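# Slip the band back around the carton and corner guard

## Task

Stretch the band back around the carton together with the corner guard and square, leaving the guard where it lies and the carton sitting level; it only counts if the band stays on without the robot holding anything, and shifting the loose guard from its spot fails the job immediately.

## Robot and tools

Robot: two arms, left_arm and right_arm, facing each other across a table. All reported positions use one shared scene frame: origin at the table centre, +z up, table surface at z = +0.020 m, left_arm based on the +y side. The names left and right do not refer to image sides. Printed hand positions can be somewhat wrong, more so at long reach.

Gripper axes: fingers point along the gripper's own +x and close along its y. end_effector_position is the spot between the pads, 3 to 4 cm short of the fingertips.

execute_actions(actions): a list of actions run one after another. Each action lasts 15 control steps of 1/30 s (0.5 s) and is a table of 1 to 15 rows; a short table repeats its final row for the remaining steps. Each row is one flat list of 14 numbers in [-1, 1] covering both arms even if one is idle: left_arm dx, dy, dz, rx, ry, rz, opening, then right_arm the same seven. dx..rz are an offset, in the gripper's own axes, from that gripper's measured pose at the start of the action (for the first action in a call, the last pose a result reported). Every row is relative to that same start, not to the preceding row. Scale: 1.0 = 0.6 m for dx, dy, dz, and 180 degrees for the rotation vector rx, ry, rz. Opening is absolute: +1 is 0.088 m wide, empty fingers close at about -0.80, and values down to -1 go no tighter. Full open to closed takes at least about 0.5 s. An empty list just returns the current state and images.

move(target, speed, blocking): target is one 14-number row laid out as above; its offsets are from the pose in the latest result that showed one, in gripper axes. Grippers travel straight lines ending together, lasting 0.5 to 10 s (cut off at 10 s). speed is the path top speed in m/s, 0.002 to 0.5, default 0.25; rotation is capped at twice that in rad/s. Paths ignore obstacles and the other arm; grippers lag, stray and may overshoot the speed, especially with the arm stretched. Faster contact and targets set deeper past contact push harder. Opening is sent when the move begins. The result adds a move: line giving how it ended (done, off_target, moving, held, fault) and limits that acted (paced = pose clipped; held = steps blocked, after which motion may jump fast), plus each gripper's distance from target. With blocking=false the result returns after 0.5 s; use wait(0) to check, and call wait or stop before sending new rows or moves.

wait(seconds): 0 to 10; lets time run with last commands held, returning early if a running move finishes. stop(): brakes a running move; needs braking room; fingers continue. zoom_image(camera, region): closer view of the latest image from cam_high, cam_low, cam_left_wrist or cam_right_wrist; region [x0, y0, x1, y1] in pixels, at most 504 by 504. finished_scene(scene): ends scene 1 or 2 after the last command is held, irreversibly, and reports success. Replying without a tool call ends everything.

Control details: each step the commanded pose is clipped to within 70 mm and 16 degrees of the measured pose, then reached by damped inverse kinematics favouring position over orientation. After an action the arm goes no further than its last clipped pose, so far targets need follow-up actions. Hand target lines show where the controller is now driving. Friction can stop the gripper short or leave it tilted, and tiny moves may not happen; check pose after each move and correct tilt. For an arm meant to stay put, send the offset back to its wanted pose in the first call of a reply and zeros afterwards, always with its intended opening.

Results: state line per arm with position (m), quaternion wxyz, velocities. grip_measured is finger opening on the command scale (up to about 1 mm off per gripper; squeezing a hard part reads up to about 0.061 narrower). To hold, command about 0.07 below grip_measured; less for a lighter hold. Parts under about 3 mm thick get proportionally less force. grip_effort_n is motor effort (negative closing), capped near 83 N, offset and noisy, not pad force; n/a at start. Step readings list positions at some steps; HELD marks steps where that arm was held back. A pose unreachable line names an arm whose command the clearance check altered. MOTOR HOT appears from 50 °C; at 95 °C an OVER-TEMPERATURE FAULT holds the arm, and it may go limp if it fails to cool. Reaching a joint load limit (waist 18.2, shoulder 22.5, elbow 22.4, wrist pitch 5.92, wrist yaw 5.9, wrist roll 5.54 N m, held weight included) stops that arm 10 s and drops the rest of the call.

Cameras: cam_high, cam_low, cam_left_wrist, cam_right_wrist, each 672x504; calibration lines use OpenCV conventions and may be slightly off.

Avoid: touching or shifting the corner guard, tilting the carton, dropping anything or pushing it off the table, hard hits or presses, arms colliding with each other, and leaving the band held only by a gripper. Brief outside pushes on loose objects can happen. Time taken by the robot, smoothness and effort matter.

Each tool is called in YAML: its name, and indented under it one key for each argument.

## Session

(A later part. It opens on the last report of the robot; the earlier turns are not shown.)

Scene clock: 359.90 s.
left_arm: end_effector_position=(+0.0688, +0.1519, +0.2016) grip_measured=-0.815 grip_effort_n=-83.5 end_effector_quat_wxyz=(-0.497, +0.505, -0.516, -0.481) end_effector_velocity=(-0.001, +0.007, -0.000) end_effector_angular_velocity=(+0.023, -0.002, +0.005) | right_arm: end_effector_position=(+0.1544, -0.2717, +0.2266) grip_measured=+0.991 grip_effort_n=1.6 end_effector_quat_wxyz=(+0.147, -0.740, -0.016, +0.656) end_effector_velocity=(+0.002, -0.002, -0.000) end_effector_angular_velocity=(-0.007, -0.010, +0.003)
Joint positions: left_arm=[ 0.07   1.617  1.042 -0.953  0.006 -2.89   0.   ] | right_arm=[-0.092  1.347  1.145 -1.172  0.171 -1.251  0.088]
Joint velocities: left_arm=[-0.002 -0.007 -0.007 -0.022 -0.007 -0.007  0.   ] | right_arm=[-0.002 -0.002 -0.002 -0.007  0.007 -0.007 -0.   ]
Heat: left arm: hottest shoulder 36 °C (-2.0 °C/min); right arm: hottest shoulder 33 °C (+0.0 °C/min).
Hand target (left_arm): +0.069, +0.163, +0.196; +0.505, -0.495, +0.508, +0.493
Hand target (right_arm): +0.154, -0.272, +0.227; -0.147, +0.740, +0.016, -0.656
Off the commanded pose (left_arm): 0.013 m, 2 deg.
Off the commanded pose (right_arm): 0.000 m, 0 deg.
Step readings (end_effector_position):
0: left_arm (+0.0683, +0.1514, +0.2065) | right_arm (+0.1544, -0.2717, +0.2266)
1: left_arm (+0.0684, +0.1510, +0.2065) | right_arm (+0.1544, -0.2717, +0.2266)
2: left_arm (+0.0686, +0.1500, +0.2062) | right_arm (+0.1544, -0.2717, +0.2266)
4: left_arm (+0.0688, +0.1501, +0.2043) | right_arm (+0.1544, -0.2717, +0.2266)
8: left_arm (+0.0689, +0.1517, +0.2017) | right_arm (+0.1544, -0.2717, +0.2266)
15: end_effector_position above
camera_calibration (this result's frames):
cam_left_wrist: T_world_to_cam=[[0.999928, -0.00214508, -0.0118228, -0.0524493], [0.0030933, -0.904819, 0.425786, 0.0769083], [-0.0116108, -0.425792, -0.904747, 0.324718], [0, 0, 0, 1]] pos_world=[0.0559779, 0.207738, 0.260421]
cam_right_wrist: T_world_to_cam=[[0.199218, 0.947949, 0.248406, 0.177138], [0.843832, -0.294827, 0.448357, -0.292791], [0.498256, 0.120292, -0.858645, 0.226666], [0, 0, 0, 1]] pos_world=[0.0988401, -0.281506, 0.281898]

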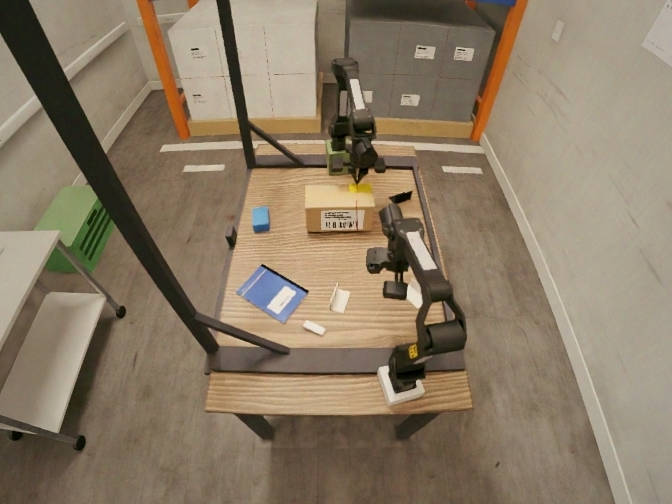

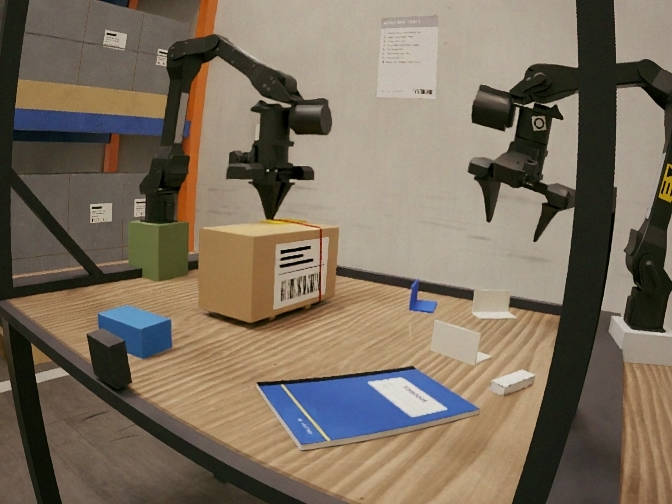

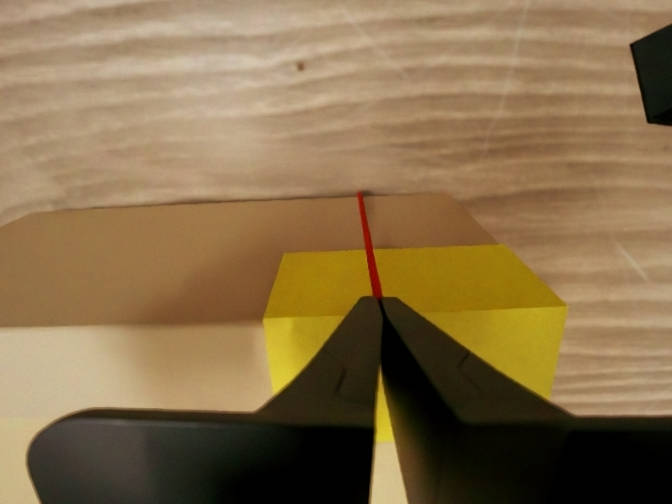

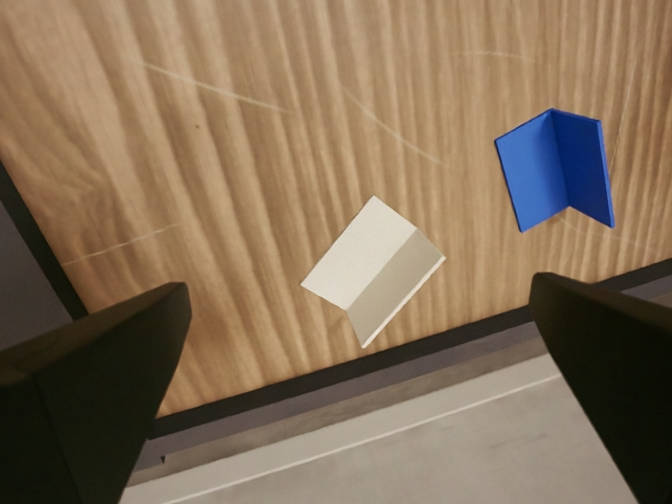

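execute_actions:
  actions:
    - [[0,0,0.004,0,0,0,-0.82,0,0,0,0,0,0,1],[0,0,0.004,0,0,0,-0.8,0,0,0,0,0,0,1],[0,0,0.004,0,0,0,-0.78,0,0,0,0,0,0,1],[0,0,0.004,0,0,0,-0.76,0,0,0,0,0,0,1],[0,0,0.004,0,0,0,-0.74,0,0,0,0,0,0,1],[0,0,0.004,0,0,0,-0.72,0,0,0,0,0,0,1],[0,0,0.004,0,0,0,-0.7,0,0,0,0,0,0,1],[0,0,0.004,0,0,0,-0.68,0,0,0,0,0,0,1],[0,0,0.004,0,0,0,-0.66,0,0,0,0,0,0,1],[0,0,0.004,0,0,0,-0.64,0,0,0,0,0,0,1],[0,0,0.004,0,0,0,-0.62,0,0,0,0,0,0,1],[0,0,0.004,0,0,0,-0.6,0,0,0,0,0,0,1]]
    - [[-0.01,0,0.01,0,0,0,-0.6,0,0,0,0,0,0,1],[-0.03,0,0.015,0,0,0,-0.6,0,0,0,0,0,0,1],[-0.06,0,0.015,0,0,0,-0.55,0,0,0,0,0,0,1],[-0.09,0,0.015,0,0,0,-0.5,0,0,0,0,0,0,1],[-0.11,0,0.02,0,0,0,-0.5,0,0,0,0,0,0,1]]
    - [[-0.02,0,0.02,0,0,0,-0.5,0,0,0,0,0,0,1]]

zoom_image:
  camera: "cam_left_wrist"
  region: [240, 150, 520, 330]

zoom_image:
  camera: "cam_high"
  region: [295, 160, 415, 250]

Scene clock: 368.97 s.
left_arm: end_effector_position=(+0.0671, +0.1789, +0.2745) grip_measured=-0.503 grip_effort_n=17.0 end_effector_quat_wxyz=(-0.496, +0.505, -0.514, -0.485) end_effector_velocity=(-0.001, +0.006, +0.001) end_effector_angular_velocity=(+0.018, -0.003, +0.005) | right_arm: end_effector_position=(+0.1544, -0.2717, +0.2266) grip_measured=+0.991 grip_effort_n=1.6 end_effector_quat_wxyz=(+0.147, -0.740, -0.016, +0.656) end_effector_velocity=(-0.002, -0.003, -0.001) end_effector_angular_velocity=(-0.012, +0.019, +0.009)
Joint positions: left_arm=[ 0.088  1.468  1.193 -1.258  0.007 -2.879  0.014] | right_arm=[-0.092  1.347  1.145 -1.172  0.171 -1.251  0.088]
Joint velocities: left_arm=[-0.002 -0.007 -0.002 -0.022 -0.007 -0.007 -0.   ] | right_arm=[-0.002 -0.002 -0.002 -0.007 -0.022 -0.007 -0.   ]
Heat: left arm: hottest shoulder 36 °C (-2.0 °C/min); right arm: hottest shoulder 33 °C (+0.0 °C/min).
Hand target (left_arm): +0.068, +0.180, +0.277; +0.495, -0.507, +0.516, +0.481
Hand target (right_arm): +0.154, -0.272, +0.227; -0.147, +0.740, +0.016, -0.656
Off the commanded pose (left_arm): 0.003 m, 1 deg.
Off the commanded pose (right_arm): 0.000 m, 0 deg.
Step readings (end_effector_position; steps 1 to 15: 1st action; 16 to 30: 2nd action; 31 to 45: 3rd action):
0: left_arm (+0.0688, +0.1520, +0.2016) | right_arm (+0.1544, -0.2717, +0.2266)
1: left_arm (+0.0689, +0.1517, +0.2018) | right_arm (+0.1544, -0.2717, +0.2266)
2: left_arm (+0.0689, +0.1511, +0.2021) | right_arm (+0.1544, -0.2717, +0.2266)
4: left_arm (+0.0690, +0.1506, +0.2022) | right_arm (+0.1544, -0.2717, +0.2266)
8: left_arm (+0.0689, +0.1509, +0.2023) | right_arm (+0.1544, -0.2717, +0.2266)
15: left_arm (+0.0690, +0.1512, +0.2024) | right_arm (+0.1544, -0.2717, +0.2266)
16: left_arm (+0.0691, +0.1513, +0.2030) | right_arm (+0.1544, -0.2717, +0.2266)
17: left_arm (+0.0688, +0.1533, +0.2043) | right_arm (+0.1544, -0.2717, +0.2266)
19: left_arm (+0.0670, +0.1634, +0.2128) | right_arm (+0.1544, -0.2717, +0.2266)
23: left_arm (+0.0677, +0.1648, +0.2504) | right_arm (+0.1544, -0.2717, +0.2266)
30: left_arm (+0.0676, +0.1671, +0.2657) | right_arm (+0.1544, -0.2717, +0.2266)
31: left_arm (+0.0675, +0.1680, +0.2665) | right_arm (+0.1544, -0.2717, +0.2266)
32: left_arm (+0.0673, +0.1709, +0.2676) | right_arm (+0.1544, -0.2717, +0.2266)
34: left_arm (+0.0672, +0.1757, +0.2707) | right_arm (+0.1544, -0.2717, +0.2266)
38: left_arm (+0.0671, +0.1784, +0.2745) | right_arm (+0.1544, -0.2717, +0.2266)
45: end_effector_position above
camera_calibration (this result's frames):
cam_left_wrist: T_world_to_cam=[[0.999901, 0.00438154, -0.0133444, -0.0505664], [0.00959533, -0.906916, 0.421203, 0.0714439], [-0.0102567, -0.42129, -0.906868, 0.401814], [0, 0, 0, 1]] pos_world=[0.0539972, 0.234295, 0.333625]
cam_right_wrist: T_world_to_cam=[[0.199218, 0.947949, 0.248406, 0.177138], [0.843832, -0.294827, 0.448357, -0.292791], [0.498256, 0.120292, -0.858645, 0.226666], [0, 0, 0, 1]] pos_world=[0.0988401, -0.281506, 0.281898]

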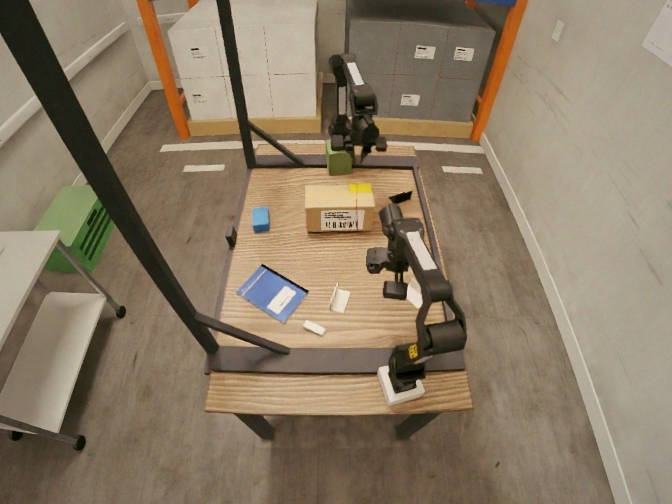

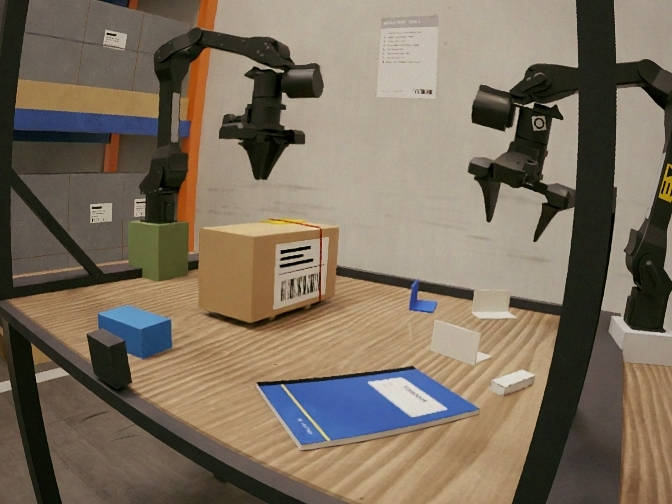

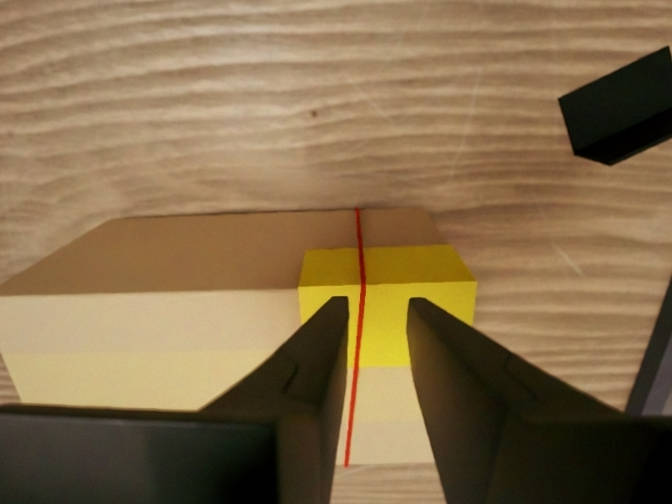

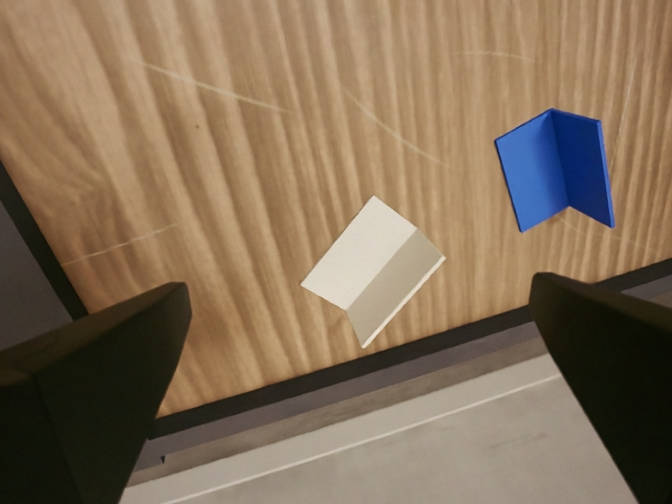

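Region (240, 150, 520, 330) of cam_left_wrist's 672x504 image, scaled by 1.800, with more detail than that image has; it fills the top 324 rows of this view, and the rest is white.

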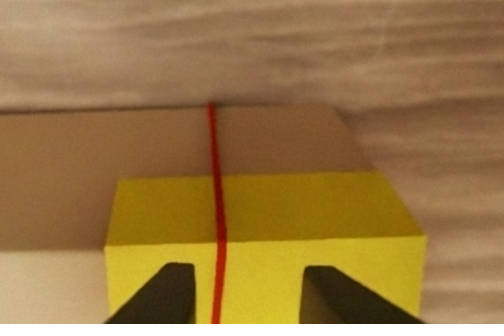

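Region (295, 160, 415, 250) of cam_high's 672x504 image, scaled by 4.200, with more detail than that image has; it fills the top 378 rows of this view, and the rest is white.

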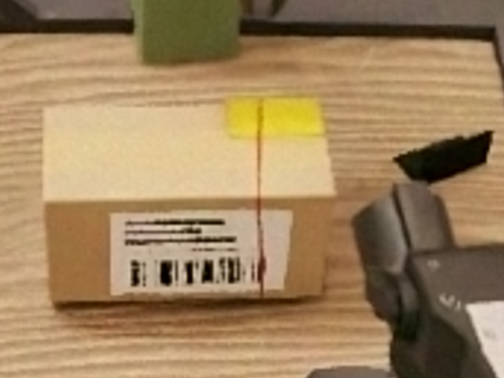

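move:
  target: [0.085,0.011,-0.232,0,-0.01,0,-0.5,0,0,0,0,0,0,1]
  speed: 0.12

Scene clock: 378.77 s.
left_arm: end_effector_position=(+0.0591, +0.0396, +0.2327) grip_measured=-0.503 grip_effort_n=17.0 end_effector_quat_wxyz=(-0.501, +0.499, -0.511, -0.489) end_effector_velocity=(-0.002, -0.001, +0.000) end_effector_angular_velocity=(-0.008, +0.006, -0.010) | right_arm: end_effector_position=(+0.1544, -0.2717, +0.2266) grip_measured=+0.991 grip_effort_n=1.2 end_effector_quat_wxyz=(+0.147, -0.740, -0.016, +0.656) end_effector_velocity=(+0.000, -0.003, -0.002) end_effector_angular_velocity=(-0.014, +0.004, +0.006)
Joint positions: left_arm=[-0.02   2.015  1.67  -1.205  0.003 -2.983  0.014] | right_arm=[-0.092  1.347  1.145 -1.172  0.171 -1.251  0.088]
Joint velocities: left_arm=[-0.002 -0.002 -0.002  0.007  0.007  0.007  0.   ] | right_arm=[-0.002 -0.002 -0.007 -0.007 -0.007 -0.007 -0.   ]
Heat: left arm: hottest shoulder 36 °C (+0.0 °C/min); right arm: hottest shoulder 33 °C (+0.0 °C/min).
Hand target (left_arm): +0.059, +0.038, +0.228; +0.504, -0.497, +0.506, +0.493
Hand target (right_arm): +0.154, -0.272, +0.227; -0.147, +0.740, +0.016, -0.656
Off the commanded pose (left_arm): 0.004 m, 1 deg.
Off the commanded pose (right_arm): 0.000 m, 0 deg.
move: done
camera_calibration (this result's frames):
cam_left_wrist: T_world_to_cam=[[0.999875, 0.00126755, -0.0157596, -0.0418051], [0.00755099, -0.914038, 0.405559, -0.0331411], [-0.0138908, -0.405628, -0.913933, 0.306438], [0, 0, 0, 1]] pos_world=[0.0463068, 0.0940606, 0.292846]
cam_right_wrist: T_world_to_cam=[[0.199218, 0.947949, 0.248406, 0.177138], [0.843832, -0.294827, 0.448357, -0.292791], [0.498256, 0.120292, -0.858645, 0.226666], [0, 0, 0, 1]] pos_world=[0.0988401, -0.281506, 0.281898]

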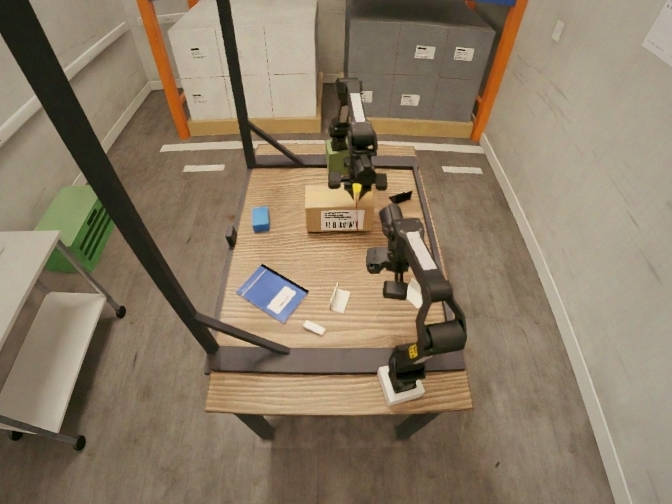

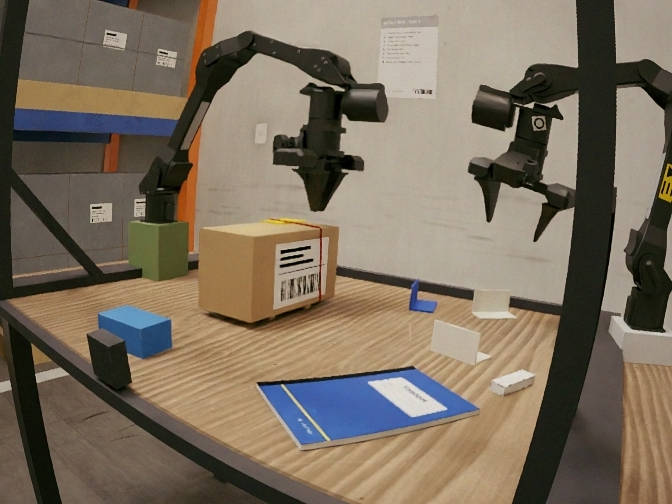

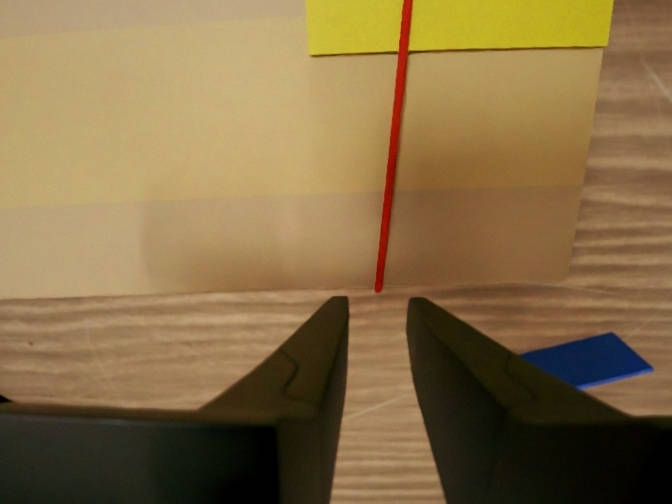

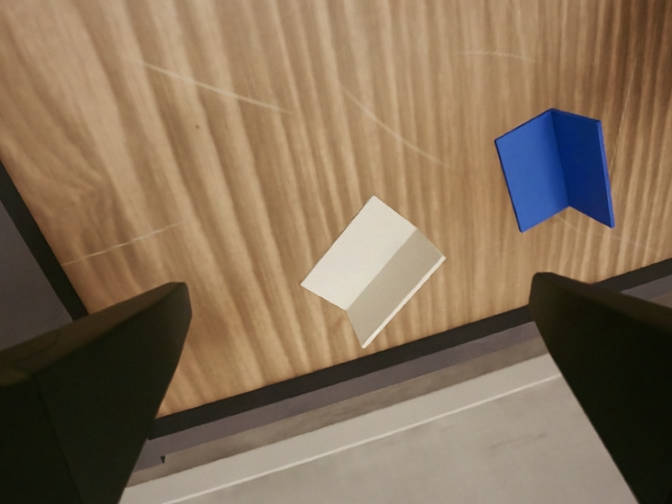

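execute_actions:
  actions:
    - [[0.012,-0.002,0.001,0,0,0,-0.5,0,0,0,0,0,0,1],[0.024,-0.004,0.002,0,-0.005,0,-0.5,0,0,0,0,0,0,1],[0.036,-0.006,0.004,0,-0.01,0,-0.5,0,0,0,0,0,0,1],[0.048,-0.006,0.005,0,-0.012,0,-0.5,0,0,0,0,0,0,1]]

Scene clock: 384.43 s.
left_arm: end_effector_position=(+0.0615, +0.0401, +0.2114) grip_measured=-0.503 grip_effort_n=16.5 end_effector_quat_wxyz=(-0.504, +0.495, -0.506, -0.494) end_effector_velocity=(+0.002, +0.002, +0.000) end_effector_angular_velocity=(+0.008, -0.006, +0.024) | right_arm: end_effector_position=(+0.1544, -0.2717, +0.2266) grip_measured=+0.991 grip_effort_n=1.2 end_effector_quat_wxyz=(+0.147, -0.740, -0.016, +0.656) end_effector_velocity=(-0.000, -0.001, +0.001) end_effector_angular_velocity=(-0.005, +0.005, +0.006)
Joint positions: left_arm=[-0.014  2.041  1.623 -1.149  0.002 -2.981  0.014] | right_arm=[-0.092  1.347  1.145 -1.172  0.171 -1.251  0.088]
Joint velocities: left_arm=[ 0.002 -0.002 -0.002 -0.007 -0.007 -0.022  0.   ] | right_arm=[-0.002 -0.002  0.002 -0.007 -0.007 -0.007  0.   ]
Heat: left arm: hottest shoulder 36 °C (+0.0 °C/min); right arm: hottest shoulder 33 °C (+0.0 °C/min).
Hand target (left_arm): +0.063, +0.042, +0.204; +0.510, -0.490, +0.502, +0.498
Hand target (right_arm): +0.154, -0.272, +0.227; -0.147, +0.740, +0.016, -0.656
Off the commanded pose (left_arm): 0.008 m, 1 deg.
Off the commanded pose (right_arm): 0.000 m, 0 deg.
Step readings (end_effector_position):
0: left_arm (+0.0591, +0.0397, +0.2323) | right_arm (+0.1544, -0.2717, +0.2266)
1: left_arm (+0.0591, +0.0397, +0.2320) | right_arm (+0.1544, -0.2717, +0.2266)
2: left_arm (+0.0592, +0.0389, +0.2311) | right_arm (+0.1544, -0.2717, +0.2266)
4: left_arm (+0.0598, +0.0380, +0.2275) | right_arm (+0.1544, -0.2717, +0.2266)
8: left_arm (+0.0611, +0.0401, +0.2156) | right_arm (+0.1544, -0.2717, +0.2266)
15: end_effector_position above
camera_calibration (this result's frames):
cam_left_wrist: T_world_to_cam=[[0.999851, 0.00499655, -0.0165151, -0.0445338], [0.0110397, -0.92085, 0.389761, -0.0206159], [-0.0132605, -0.389885, -0.920768, 0.287946], [0, 0, 0, 1]] pos_world=[0.048573, 0.0935041, 0.272431]
cam_right_wrist: T_world_to_cam=[[0.199218, 0.947949, 0.248406, 0.177138], [0.843832, -0.294827, 0.448357, -0.292791], [0.498256, 0.120292, -0.858645, 0.226666], [0, 0, 0, 1]] pos_world=[0.0988401, -0.281506, 0.281898]

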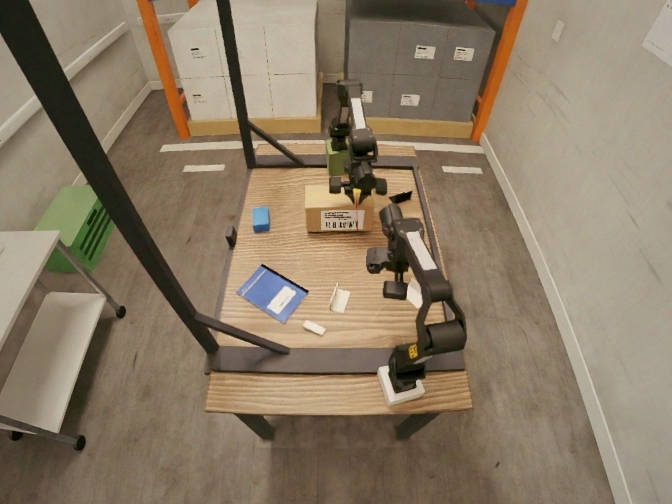

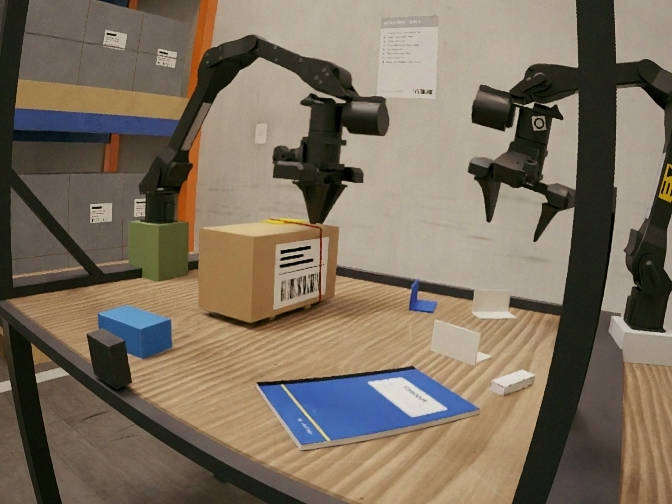

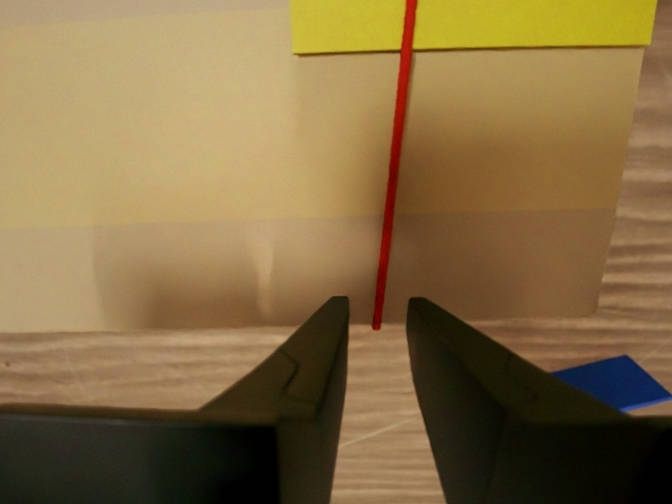

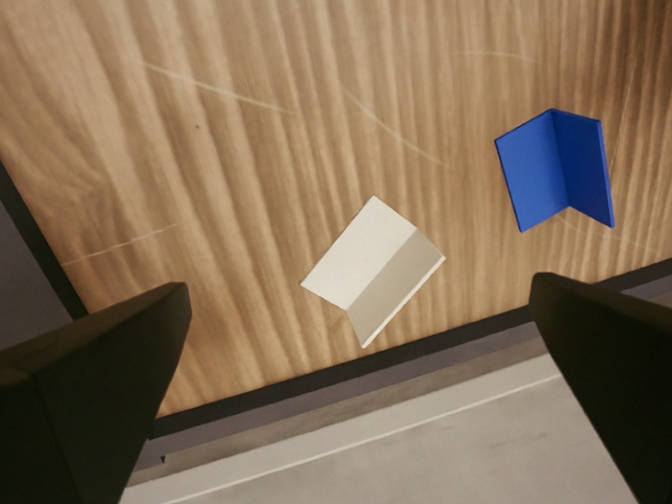

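execute_actions:
  actions:
    - [[0.008,0,0.001,0,0,0,-0.5,0,0,0,0,0,0,1],[0.016,0,0.002,0,-0.004,0,-0.5,0,0,0,0,0,0,1],[0.024,0,0.003,0,-0.006,0,-0.5,0,0,0,0,0,0,1],[0.032,0,0.004,0,-0.006,0,-0.5,0,0,0,0,0,0,1]]

Scene clock: 387.03 s.
left_arm: end_effector_position=(+0.0617, +0.0386, +0.2034) grip_measured=-0.503 grip_effort_n=16.0 end_effector_quat_wxyz=(-0.501, +0.499, -0.509, -0.491) end_effector_velocity=(+0.000, -0.002, +0.003) end_effector_angular_velocity=(-0.016, -0.010, +0.005) | right_arm: end_effector_position=(+0.1544, -0.2717, +0.2266) grip_measured=+0.991 grip_effort_n=1.2 end_effector_quat_wxyz=(+0.147, -0.740, -0.016, +0.656) end_effector_velocity=(+0.002, +0.001, +0.000) end_effector_angular_velocity=(+0.009, -0.004, -0.011)
Joint positions: left_arm=[-0.014  2.042  1.592 -1.104  0.002 -2.981  0.014] | right_arm=[-0.092  1.347  1.145 -1.172  0.171 -1.251  0.088]
Joint velocities: left_arm=[-0.002 -0.007  0.002  0.007 -0.007 -0.007  0.   ] | right_arm=[-0.002 -0.002 -0.002  0.007  0.007  0.007 -0.   ]
Heat: left arm: hottest shoulder 36 °C (+0.0 °C/min); right arm: hottest shoulder 33 °C (+0.0 °C/min).
Hand target (left_arm): +0.062, +0.043, +0.192; +0.509, -0.491, +0.502, +0.499
Hand target (right_arm): +0.154, -0.272, +0.227; -0.147, +0.740, +0.016, -0.656
Off the commanded pose (left_arm): 0.012 m, 2 deg.
Off the commanded pose (right_arm): 0.000 m, 0 deg.
Step readings (end_effector_position):
0: left_arm (+0.0615, +0.0400, +0.2114) | right_arm (+0.1544, -0.2717, +0.2266)
1: left_arm (+0.0615, +0.0399, +0.2111) | right_arm (+0.1544, -0.2717, +0.2266)
2: left_arm (+0.0616, +0.0393, +0.2106) | right_arm (+0.1544, -0.2717, +0.2266)
4: left_arm (+0.0617, +0.0388, +0.2084) | right_arm (+0.1544, -0.2717, +0.2266)
8: left_arm (+0.0616, +0.0392, +0.2039) | right_arm (+0.1544, -0.2717, +0.2266)
15: end_effector_position above
camera_calibration (this result's frames):
cam_left_wrist: T_world_to_cam=[[0.999879, 0.00479567, -0.0147666, -0.0452239], [0.0103229, -0.915768, 0.401574, -0.0214453], [-0.011597, -0.401678, -0.915707, 0.279274], [0, 0, 0, 1]] pos_world=[0.0486785, 0.0927562, 0.263677]
cam_right_wrist: T_world_to_cam=[[0.199218, 0.947949, 0.248406, 0.177138], [0.843832, -0.294827, 0.448357, -0.292791], [0.498256, 0.120292, -0.858645, 0.226666], [0, 0, 0, 1]] pos_world=[0.0988401, -0.281506, 0.281898]

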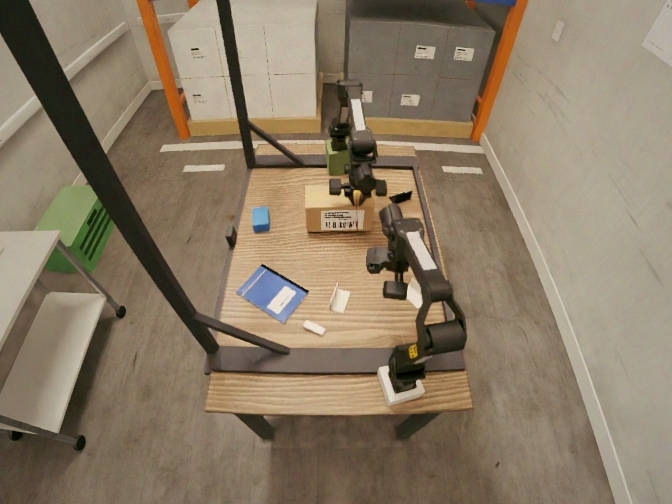

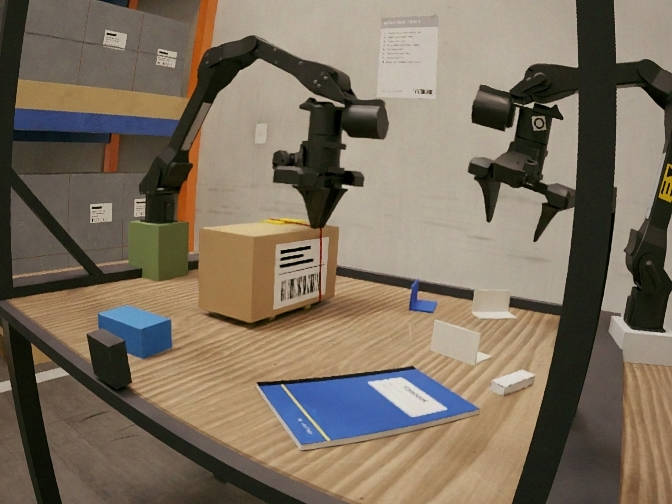

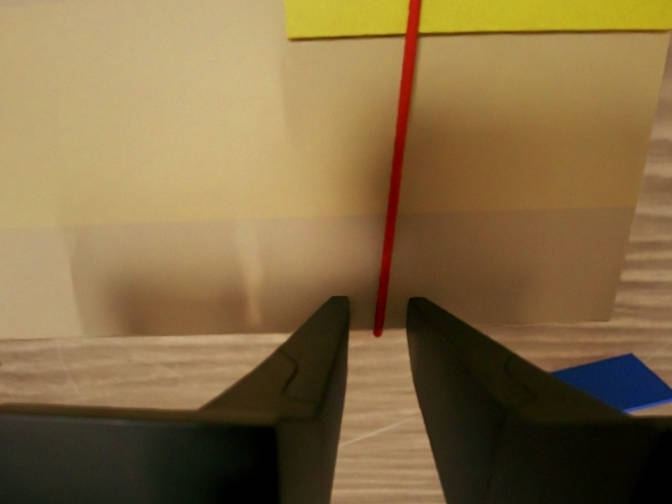

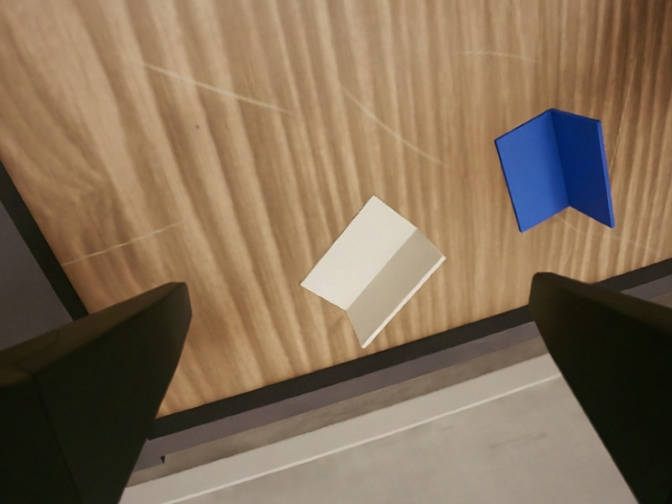

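execute_actions:
  actions:
    - [[0.010,0,0.002,0,0,0,-0.55,0,0,0,0,0,0,1],[0.010,0,0.002,0,0,0,-0.6,0,0,0,0,0,0,1],[0.010,0,0.002,0,0,0,-0.65,0,0,0,0,0,0,1],[0.010,0,0.002,0,0,0,-0.65,0,0,0,0,0,0,1],[0.010,0,0.002,0,0,0,-0.7,0,0,0,0,0,0,1],[0.010,0,0.002,0,0,0,-0.7,0,0,0,0,0,0,1],[0.010,0,0.002,0,0,0,-0.72,0,0,0,0,0,0,1],[0.010,0,0.002,0,0,0,-0.75,0,0,0,0,0,0,1],[0.010,0,0.002,0,0,0,-0.78,0,0,0,0,0,0,1],[0.010,0,0.002,0,0,0,-0.8,0,0,0,0,0,0,1],[0.010,0,0.002,0,0,0,-0.85,0,0,0,0,0,0,1],[0.010,0,0.002,0,0,0,-0.9,0,0,0,0,0,0,1]]
    - [[0,0,0,0,0,0,-0.9,0,0,0,0,0,0,1]]
    - [[-0.01,0,0,0,0,0,-0.9,0,0,0,0,0,0,1],[-0.02,0,0,0,0,0,-0.9,0,0,0,0,0,0,1],[-0.03,0,0,0,0,0,-0.9,0,0,0,0,0,0,1]]

zoom_image:
  camera: "cam_low"
  region: [240, 180, 380, 260]

Scene clock: 399.03 s.
left_arm: end_effector_position=(+0.0614, +0.0401, +0.2121) grip_measured=-0.815 grip_effort_n=-83.5 end_effector_quat_wxyz=(-0.503, +0.496, -0.507, -0.494) end_effector_velocity=(-0.003, +0.008, +0.000) end_effector_angular_velocity=(+0.037, -0.002, -0.015) | right_arm: end_effector_position=(+0.1544, -0.2717, +0.2266) grip_measured=+0.991 grip_effort_n=1.6 end_effector_quat_wxyz=(+0.147, -0.740, -0.016, +0.656) end_effector_velocity=(-0.000, -0.002, +0.002) end_effector_angular_velocity=(-0.002, +0.003, +0.020)
Joint positions: left_arm=[-0.014  2.038  1.621 -1.148  0.002 -2.981  0.   ] | right_arm=[-0.092  1.347  1.145 -1.172  0.171 -1.251  0.088]
Joint velocities: left_arm=[-0.007 -0.002 -0.002 -0.037 -0.007  0.007  0.   ] | right_arm=[-0.002 -0.007  0.002 -0.007 -0.007 -0.022 -0.   ]
Heat: left arm: hottest shoulder 37 °C (+0.0 °C/min); right arm: hottest shoulder 33 °C (+0.0 °C/min).
Hand target (left_arm): +0.062, +0.037, +0.221; +0.498, -0.503, +0.512, +0.486
Hand target (right_arm): +0.154, -0.272, +0.227; -0.147, +0.740, +0.016, -0.656
Off the commanded pose (left_arm): 0.010 m, 1 deg.
Off the commanded pose (right_arm): 0.000 m, 0 deg.
Step readings (end_effector_position; steps 1 to 15: 1st action; 16 to 30: 2nd action; 31 to 45: 3rd action):
0: left_arm (+0.0617, +0.0386, +0.2034) | right_arm (+0.1544, -0.2717, +0.2266)
1: left_arm (+0.0617, +0.0387, +0.2031) | right_arm (+0.1544, -0.2717, +0.2266)
2: left_arm (+0.0617, +0.0385, +0.2026) | right_arm (+0.1544, -0.2717, +0.2266)
4: left_arm (+0.0618, +0.0381, +0.2025) | right_arm (+0.1544, -0.2717, +0.2266)
8: left_arm (+0.0618, +0.0372, +0.2027) | right_arm (+0.1544, -0.2717, +0.2266)
15: left_arm (+0.0619, +0.0366, +0.2028) | right_arm (+0.1544, -0.2717, +0.2266)
16: left_arm (+0.0619, +0.0365, +0.2030) | right_arm (+0.1544, -0.2717, +0.2266)
17: left_arm (+0.0619, +0.0365, +0.2030) | right_arm (+0.1544, -0.2717, +0.2266)
19: left_arm (+0.0619, +0.0365, +0.2030) | right_arm (+0.1544, -0.2717, +0.2266)
23: left_arm (+0.0620, +0.0364, +0.2031) | right_arm (+0.1544, -0.2717, +0.2266)
30: left_arm (+0.0620, +0.0364, +0.2032) | right_arm (+0.1544, -0.2717, +0.2266)
31: left_arm (+0.0620, +0.0363, +0.2038) | right_arm (+0.1544, -0.2717, +0.2266)
32: left_arm (+0.0620, +0.0362, +0.2051) | right_arm (+0.1544, -0.2717, +0.2266)
34: left_arm (+0.0618, +0.0377, +0.2084) | right_arm (+0.1544, -0.2717, +0.2266)
38: left_arm (+0.0615, +0.0396, +0.2113) | right_arm (+0.1544, -0.2717, +0.2266)
45: end_effector_position above
camera_calibration (this result's frames):
cam_left_wrist: T_world_to_cam=[[0.999851, 0.00495016, -0.0165333, -0.0444625], [0.0110399, -0.919795, 0.392243, -0.0214839], [-0.0132656, -0.392367, -0.919713, 0.288454], [0, 0, 0, 1]] pos_world=[0.0485196, 0.0936394, 0.272987]
cam_right_wrist: T_world_to_cam=[[0.199218, 0.947949, 0.248406, 0.177138], [0.843832, -0.294827, 0.448357, -0.292791], [0.498256, 0.120292, -0.858645, 0.226666], [0, 0, 0, 1]] pos_world=[0.0988401, -0.281506, 0.281898]

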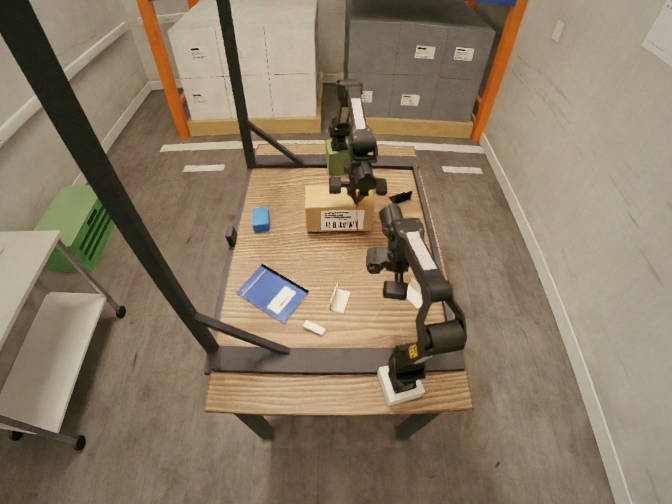

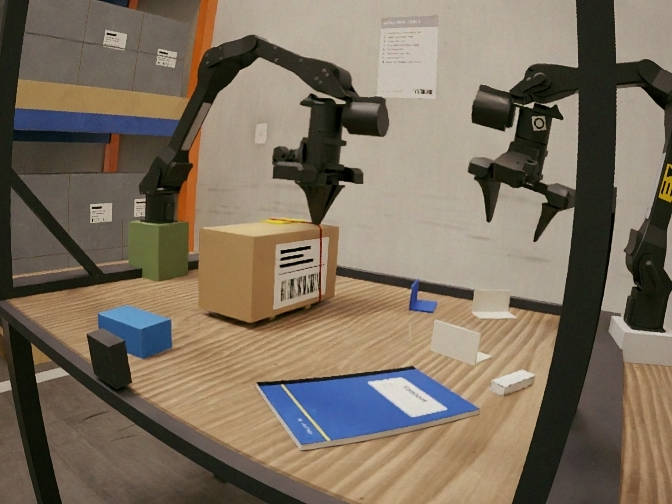

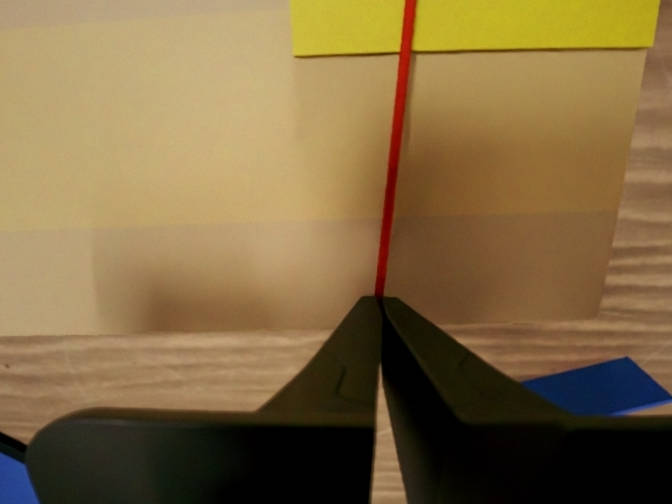

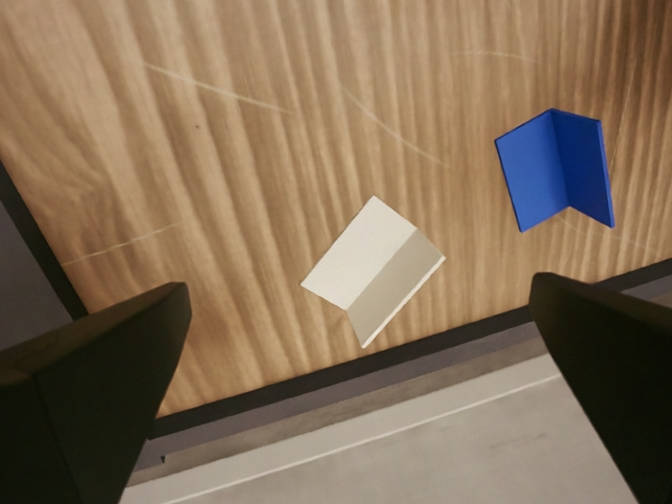

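Region (240, 180, 380, 260) of cam_low's 672x504 image, scaled by 3.600, with more detail than that image has; it fills the top 288 rows of this view, and the rest is white.

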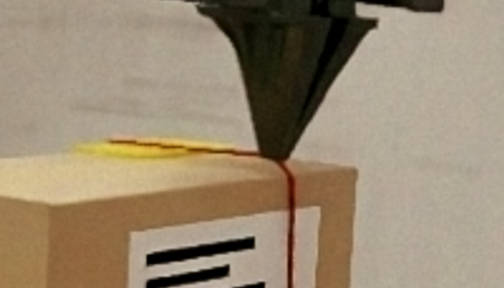

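move:
  target: [-0.008,-0.017,-0.054,0,0,0,-0.9,0,0,0,0,0,0,1]
  speed: 0.03

execute_actions:
  actions:
    - [[0,0,-0.006,0,0,0,-0.9,0,0,0,0,0,0,1],[0,-0.001,-0.012,0,0,0,-0.9,0,0,0,0,0,0,1],[0,-0.001,-0.018,0,0,0,-0.9,0,0,0,0,0,0,1],[0,-0.001,-0.022,0,0,0,-0.9,0,0,0,0,0,0,1]]

Scene clock: 406.13 s.
left_arm: end_effector_position=(+0.0700, +0.0170, +0.2143) grip_measured=-0.815 grip_effort_n=-83.5 end_effector_quat_wxyz=(-0.508, +0.489, -0.500, -0.503) end_effector_velocity=(-0.002, -0.003, +0.001) end_effector_angular_velocity=(-0.004, +0.007, -0.010) | right_arm: end_effector_position=(+0.1544, -0.2717, +0.2266) grip_measured=+0.991 grip_effort_n=1.6 end_effector_quat_wxyz=(+0.147, -0.740, -0.016, +0.656) end_effector_velocity=(+0.001, +0.002, +0.002) end_effector_angular_velocity=(+0.012, -0.007, +0.003)
Joint positions: left_arm=[-0.001  2.16   1.817 -1.25   0.002 -2.974  0.   ] | right_arm=[-0.092  1.347  1.145 -1.172  0.171 -1.251  0.088]
Joint velocities: left_arm=[-0.002  0.007  0.017 -0.007  0.007  0.007  0.   ] | right_arm=[-0.002 -0.002  0.002  0.007  0.007 -0.007  0.   ]
Heat: left arm: hottest shoulder 39 °C (+2.0 °C/min); right arm: hottest shoulder 33 °C (+0.0 °C/min).
Hand target (left_arm): +0.071, +0.008, +0.217; +0.503, -0.496, +0.507, +0.493
Hand target (right_arm): +0.154, -0.272, +0.227; -0.147, +0.740, +0.016, -0.656
Off the commanded pose (left_arm): 0.010 m, 2 deg.
Off the commanded pose (right_arm): 0.000 m, 0 deg.
move: off_target (left_arm)
camera_calibration (this result's frames):
cam_left_wrist: T_world_to_cam=[[0.999722, 0.0115761, -0.0205239, -0.0520728], [0.0182879, -0.930429, 0.366015, -0.0384601], [-0.0148589, -0.366289, -0.930382, 0.283464], [0, 0, 0, 1]] pos_world=[0.0569736, 0.0686484, 0.276739]
cam_right_wrist: T_world_to_cam=[[0.199218, 0.947949, 0.248406, 0.177138], [0.843832, -0.294827, 0.448357, -0.292791], [0.498256, 0.120292, -0.858645, 0.226666], [0, 0, 0, 1]] pos_world=[0.0988401, -0.281506, 0.281898]

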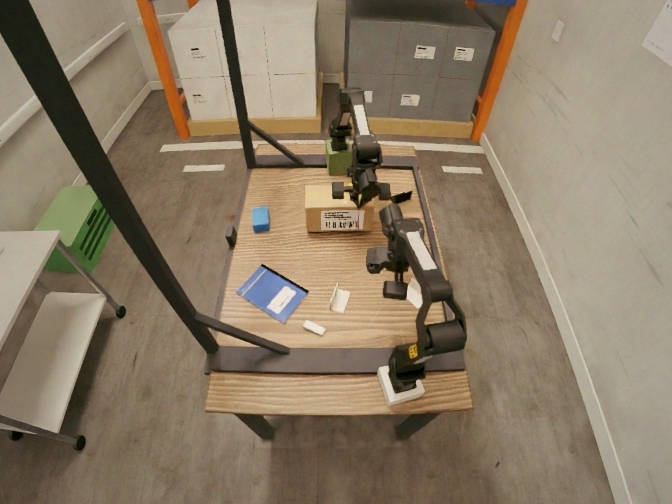

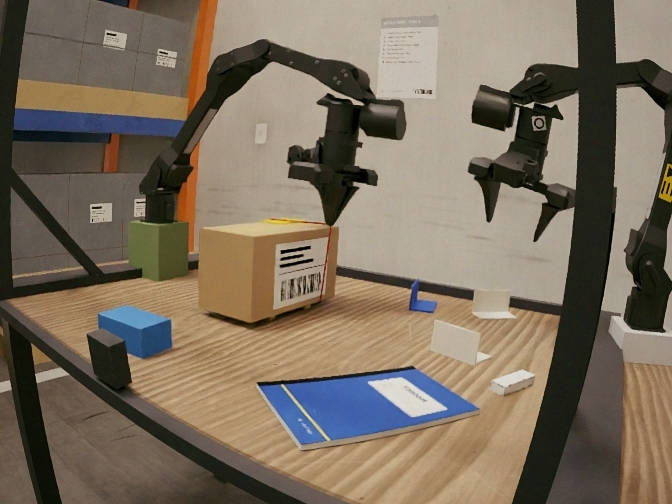

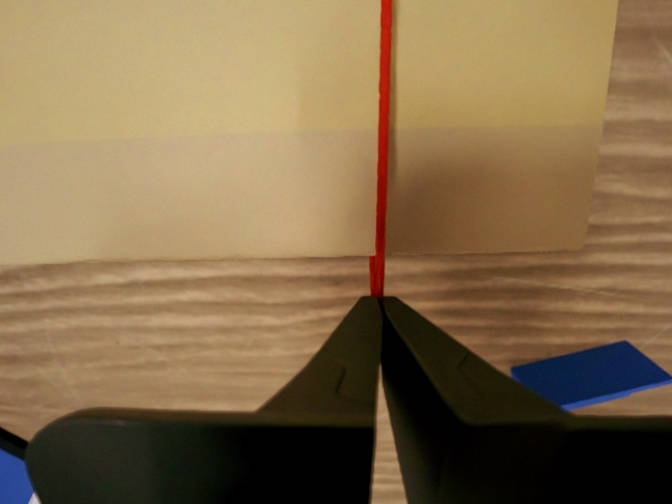

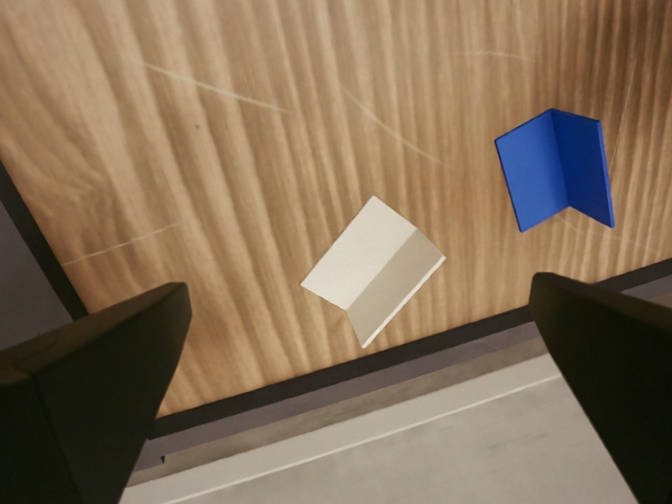

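Scene clock: 406.63 s.
left_arm: end_effector_position=(+0.0706, +0.0130, +0.2122) grip_measured=-0.815 grip_effort_n=-83.5 end_effector_quat_wxyz=(-0.513, +0.481, -0.494, -0.511) end_effector_velocity=(+0.003, -0.004, +0.004) end_effector_angular_velocity=(-0.020, -0.012, +0.024) | right_arm: end_effector_position=(+0.1544, -0.2717, +0.2266) grip_measured=+0.991 grip_effort_n=1.6 end_effector_quat_wxyz=(+0.147, -0.740, -0.016, +0.656) end_effector_velocity=(-0.001, +0.001, -0.000) end_effector_angular_velocity=(+0.005, +0.007, +0.006)
Joint positions: left_arm=[-0.001  2.205  1.879 -1.296  0.002 -2.974  0.   ] | right_arm=[-0.092  1.347  1.145 -1.172  0.171 -1.251  0.088]
Joint velocities: left_arm=[ 0.002 -0.002  0.012  0.007 -0.007 -0.022  0.   ] | right_arm=[-0.002 -0.002 -0.002  0.007 -0.007 -0.007 -0.   ]
Heat: left arm: hottest shoulder 39 °C (+2.0 °C/min); right arm: hottest shoulder 33 °C (+0.0 °C/min).
Hand target (left_arm): +0.070, +0.004, +0.214; +0.507, -0.489, +0.500, +0.503
Hand target (right_arm): +0.154, -0.272, +0.227; -0.147, +0.740, +0.016, -0.656
Off the commanded pose (left_arm): 0.009 m, 2 deg.
Off the commanded pose (right_arm): 0.000 m, 0 deg.
Step readings (end_effector_position):
0: left_arm (+0.0700, +0.0170, +0.2143) | right_arm (+0.1544, -0.2717, +0.2266)
1: left_arm (+0.0699, +0.0174, +0.2141) | right_arm (+0.1544, -0.2717, +0.2266)
2: left_arm (+0.0697, +0.0186, +0.2139) | right_arm (+0.1544, -0.2717, +0.2266)
4: left_arm (+0.0699, +0.0174, +0.2134) | right_arm (+0.1544, -0.2717, +0.2266)
8: left_arm (+0.0704, +0.0140, +0.2116) | right_arm (+0.1544, -0.2717, +0.2266)
15: end_effector_position above
camera_calibration (this result's frames):
cam_left_wrist: T_world_to_cam=[[0.999627, 0.0121948, -0.024432, -0.0518499], [0.0197839, -0.940148, 0.340191, -0.0358589], [-0.0188212, -0.340547, -0.940039, 0.282036], [0, 0, 0, 1]] pos_world=[0.0578483, 0.0629661, 0.276057]
cam_right_wrist: T_world_to_cam=[[0.199218, 0.947949, 0.248406, 0.177138], [0.843832, -0.294827, 0.448357, -0.292791], [0.498256, 0.120292, -0.858645, 0.226666], [0, 0, 0, 1]] pos_world=[0.0988401, -0.281506, 0.281898]

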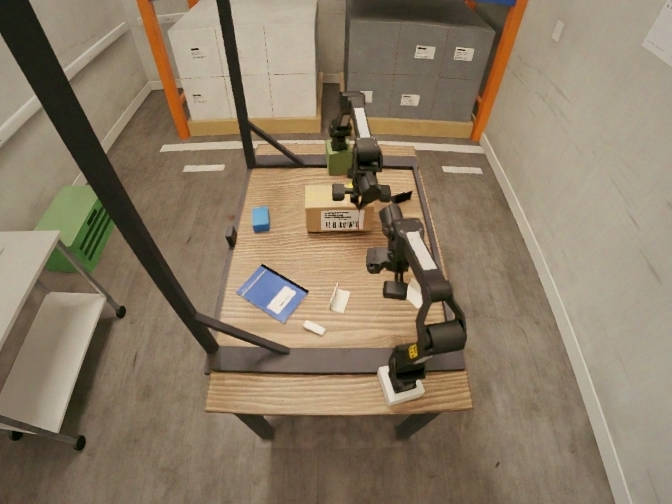

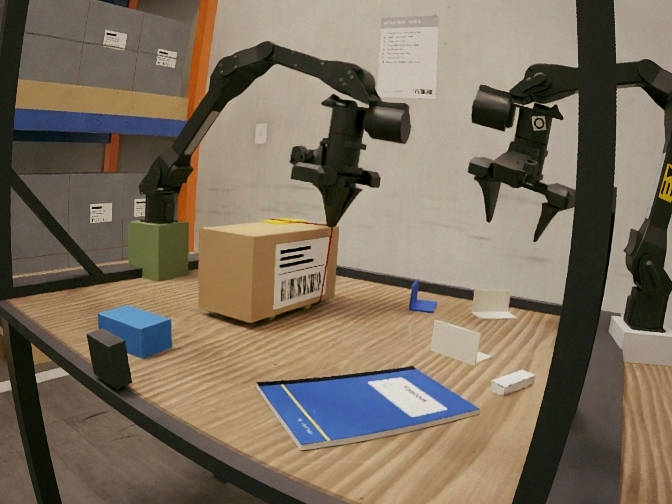

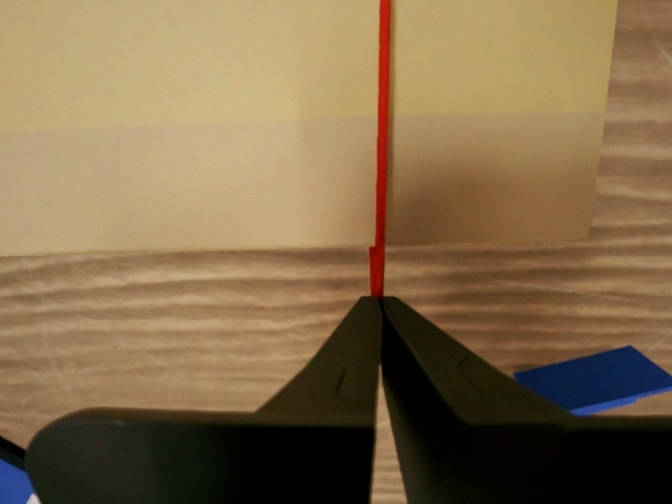

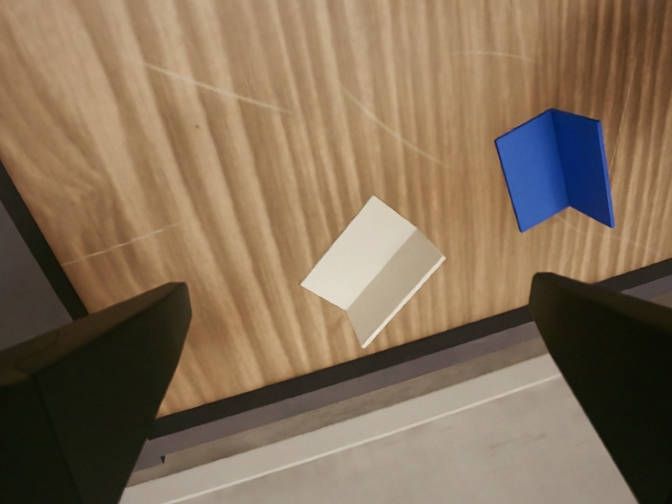

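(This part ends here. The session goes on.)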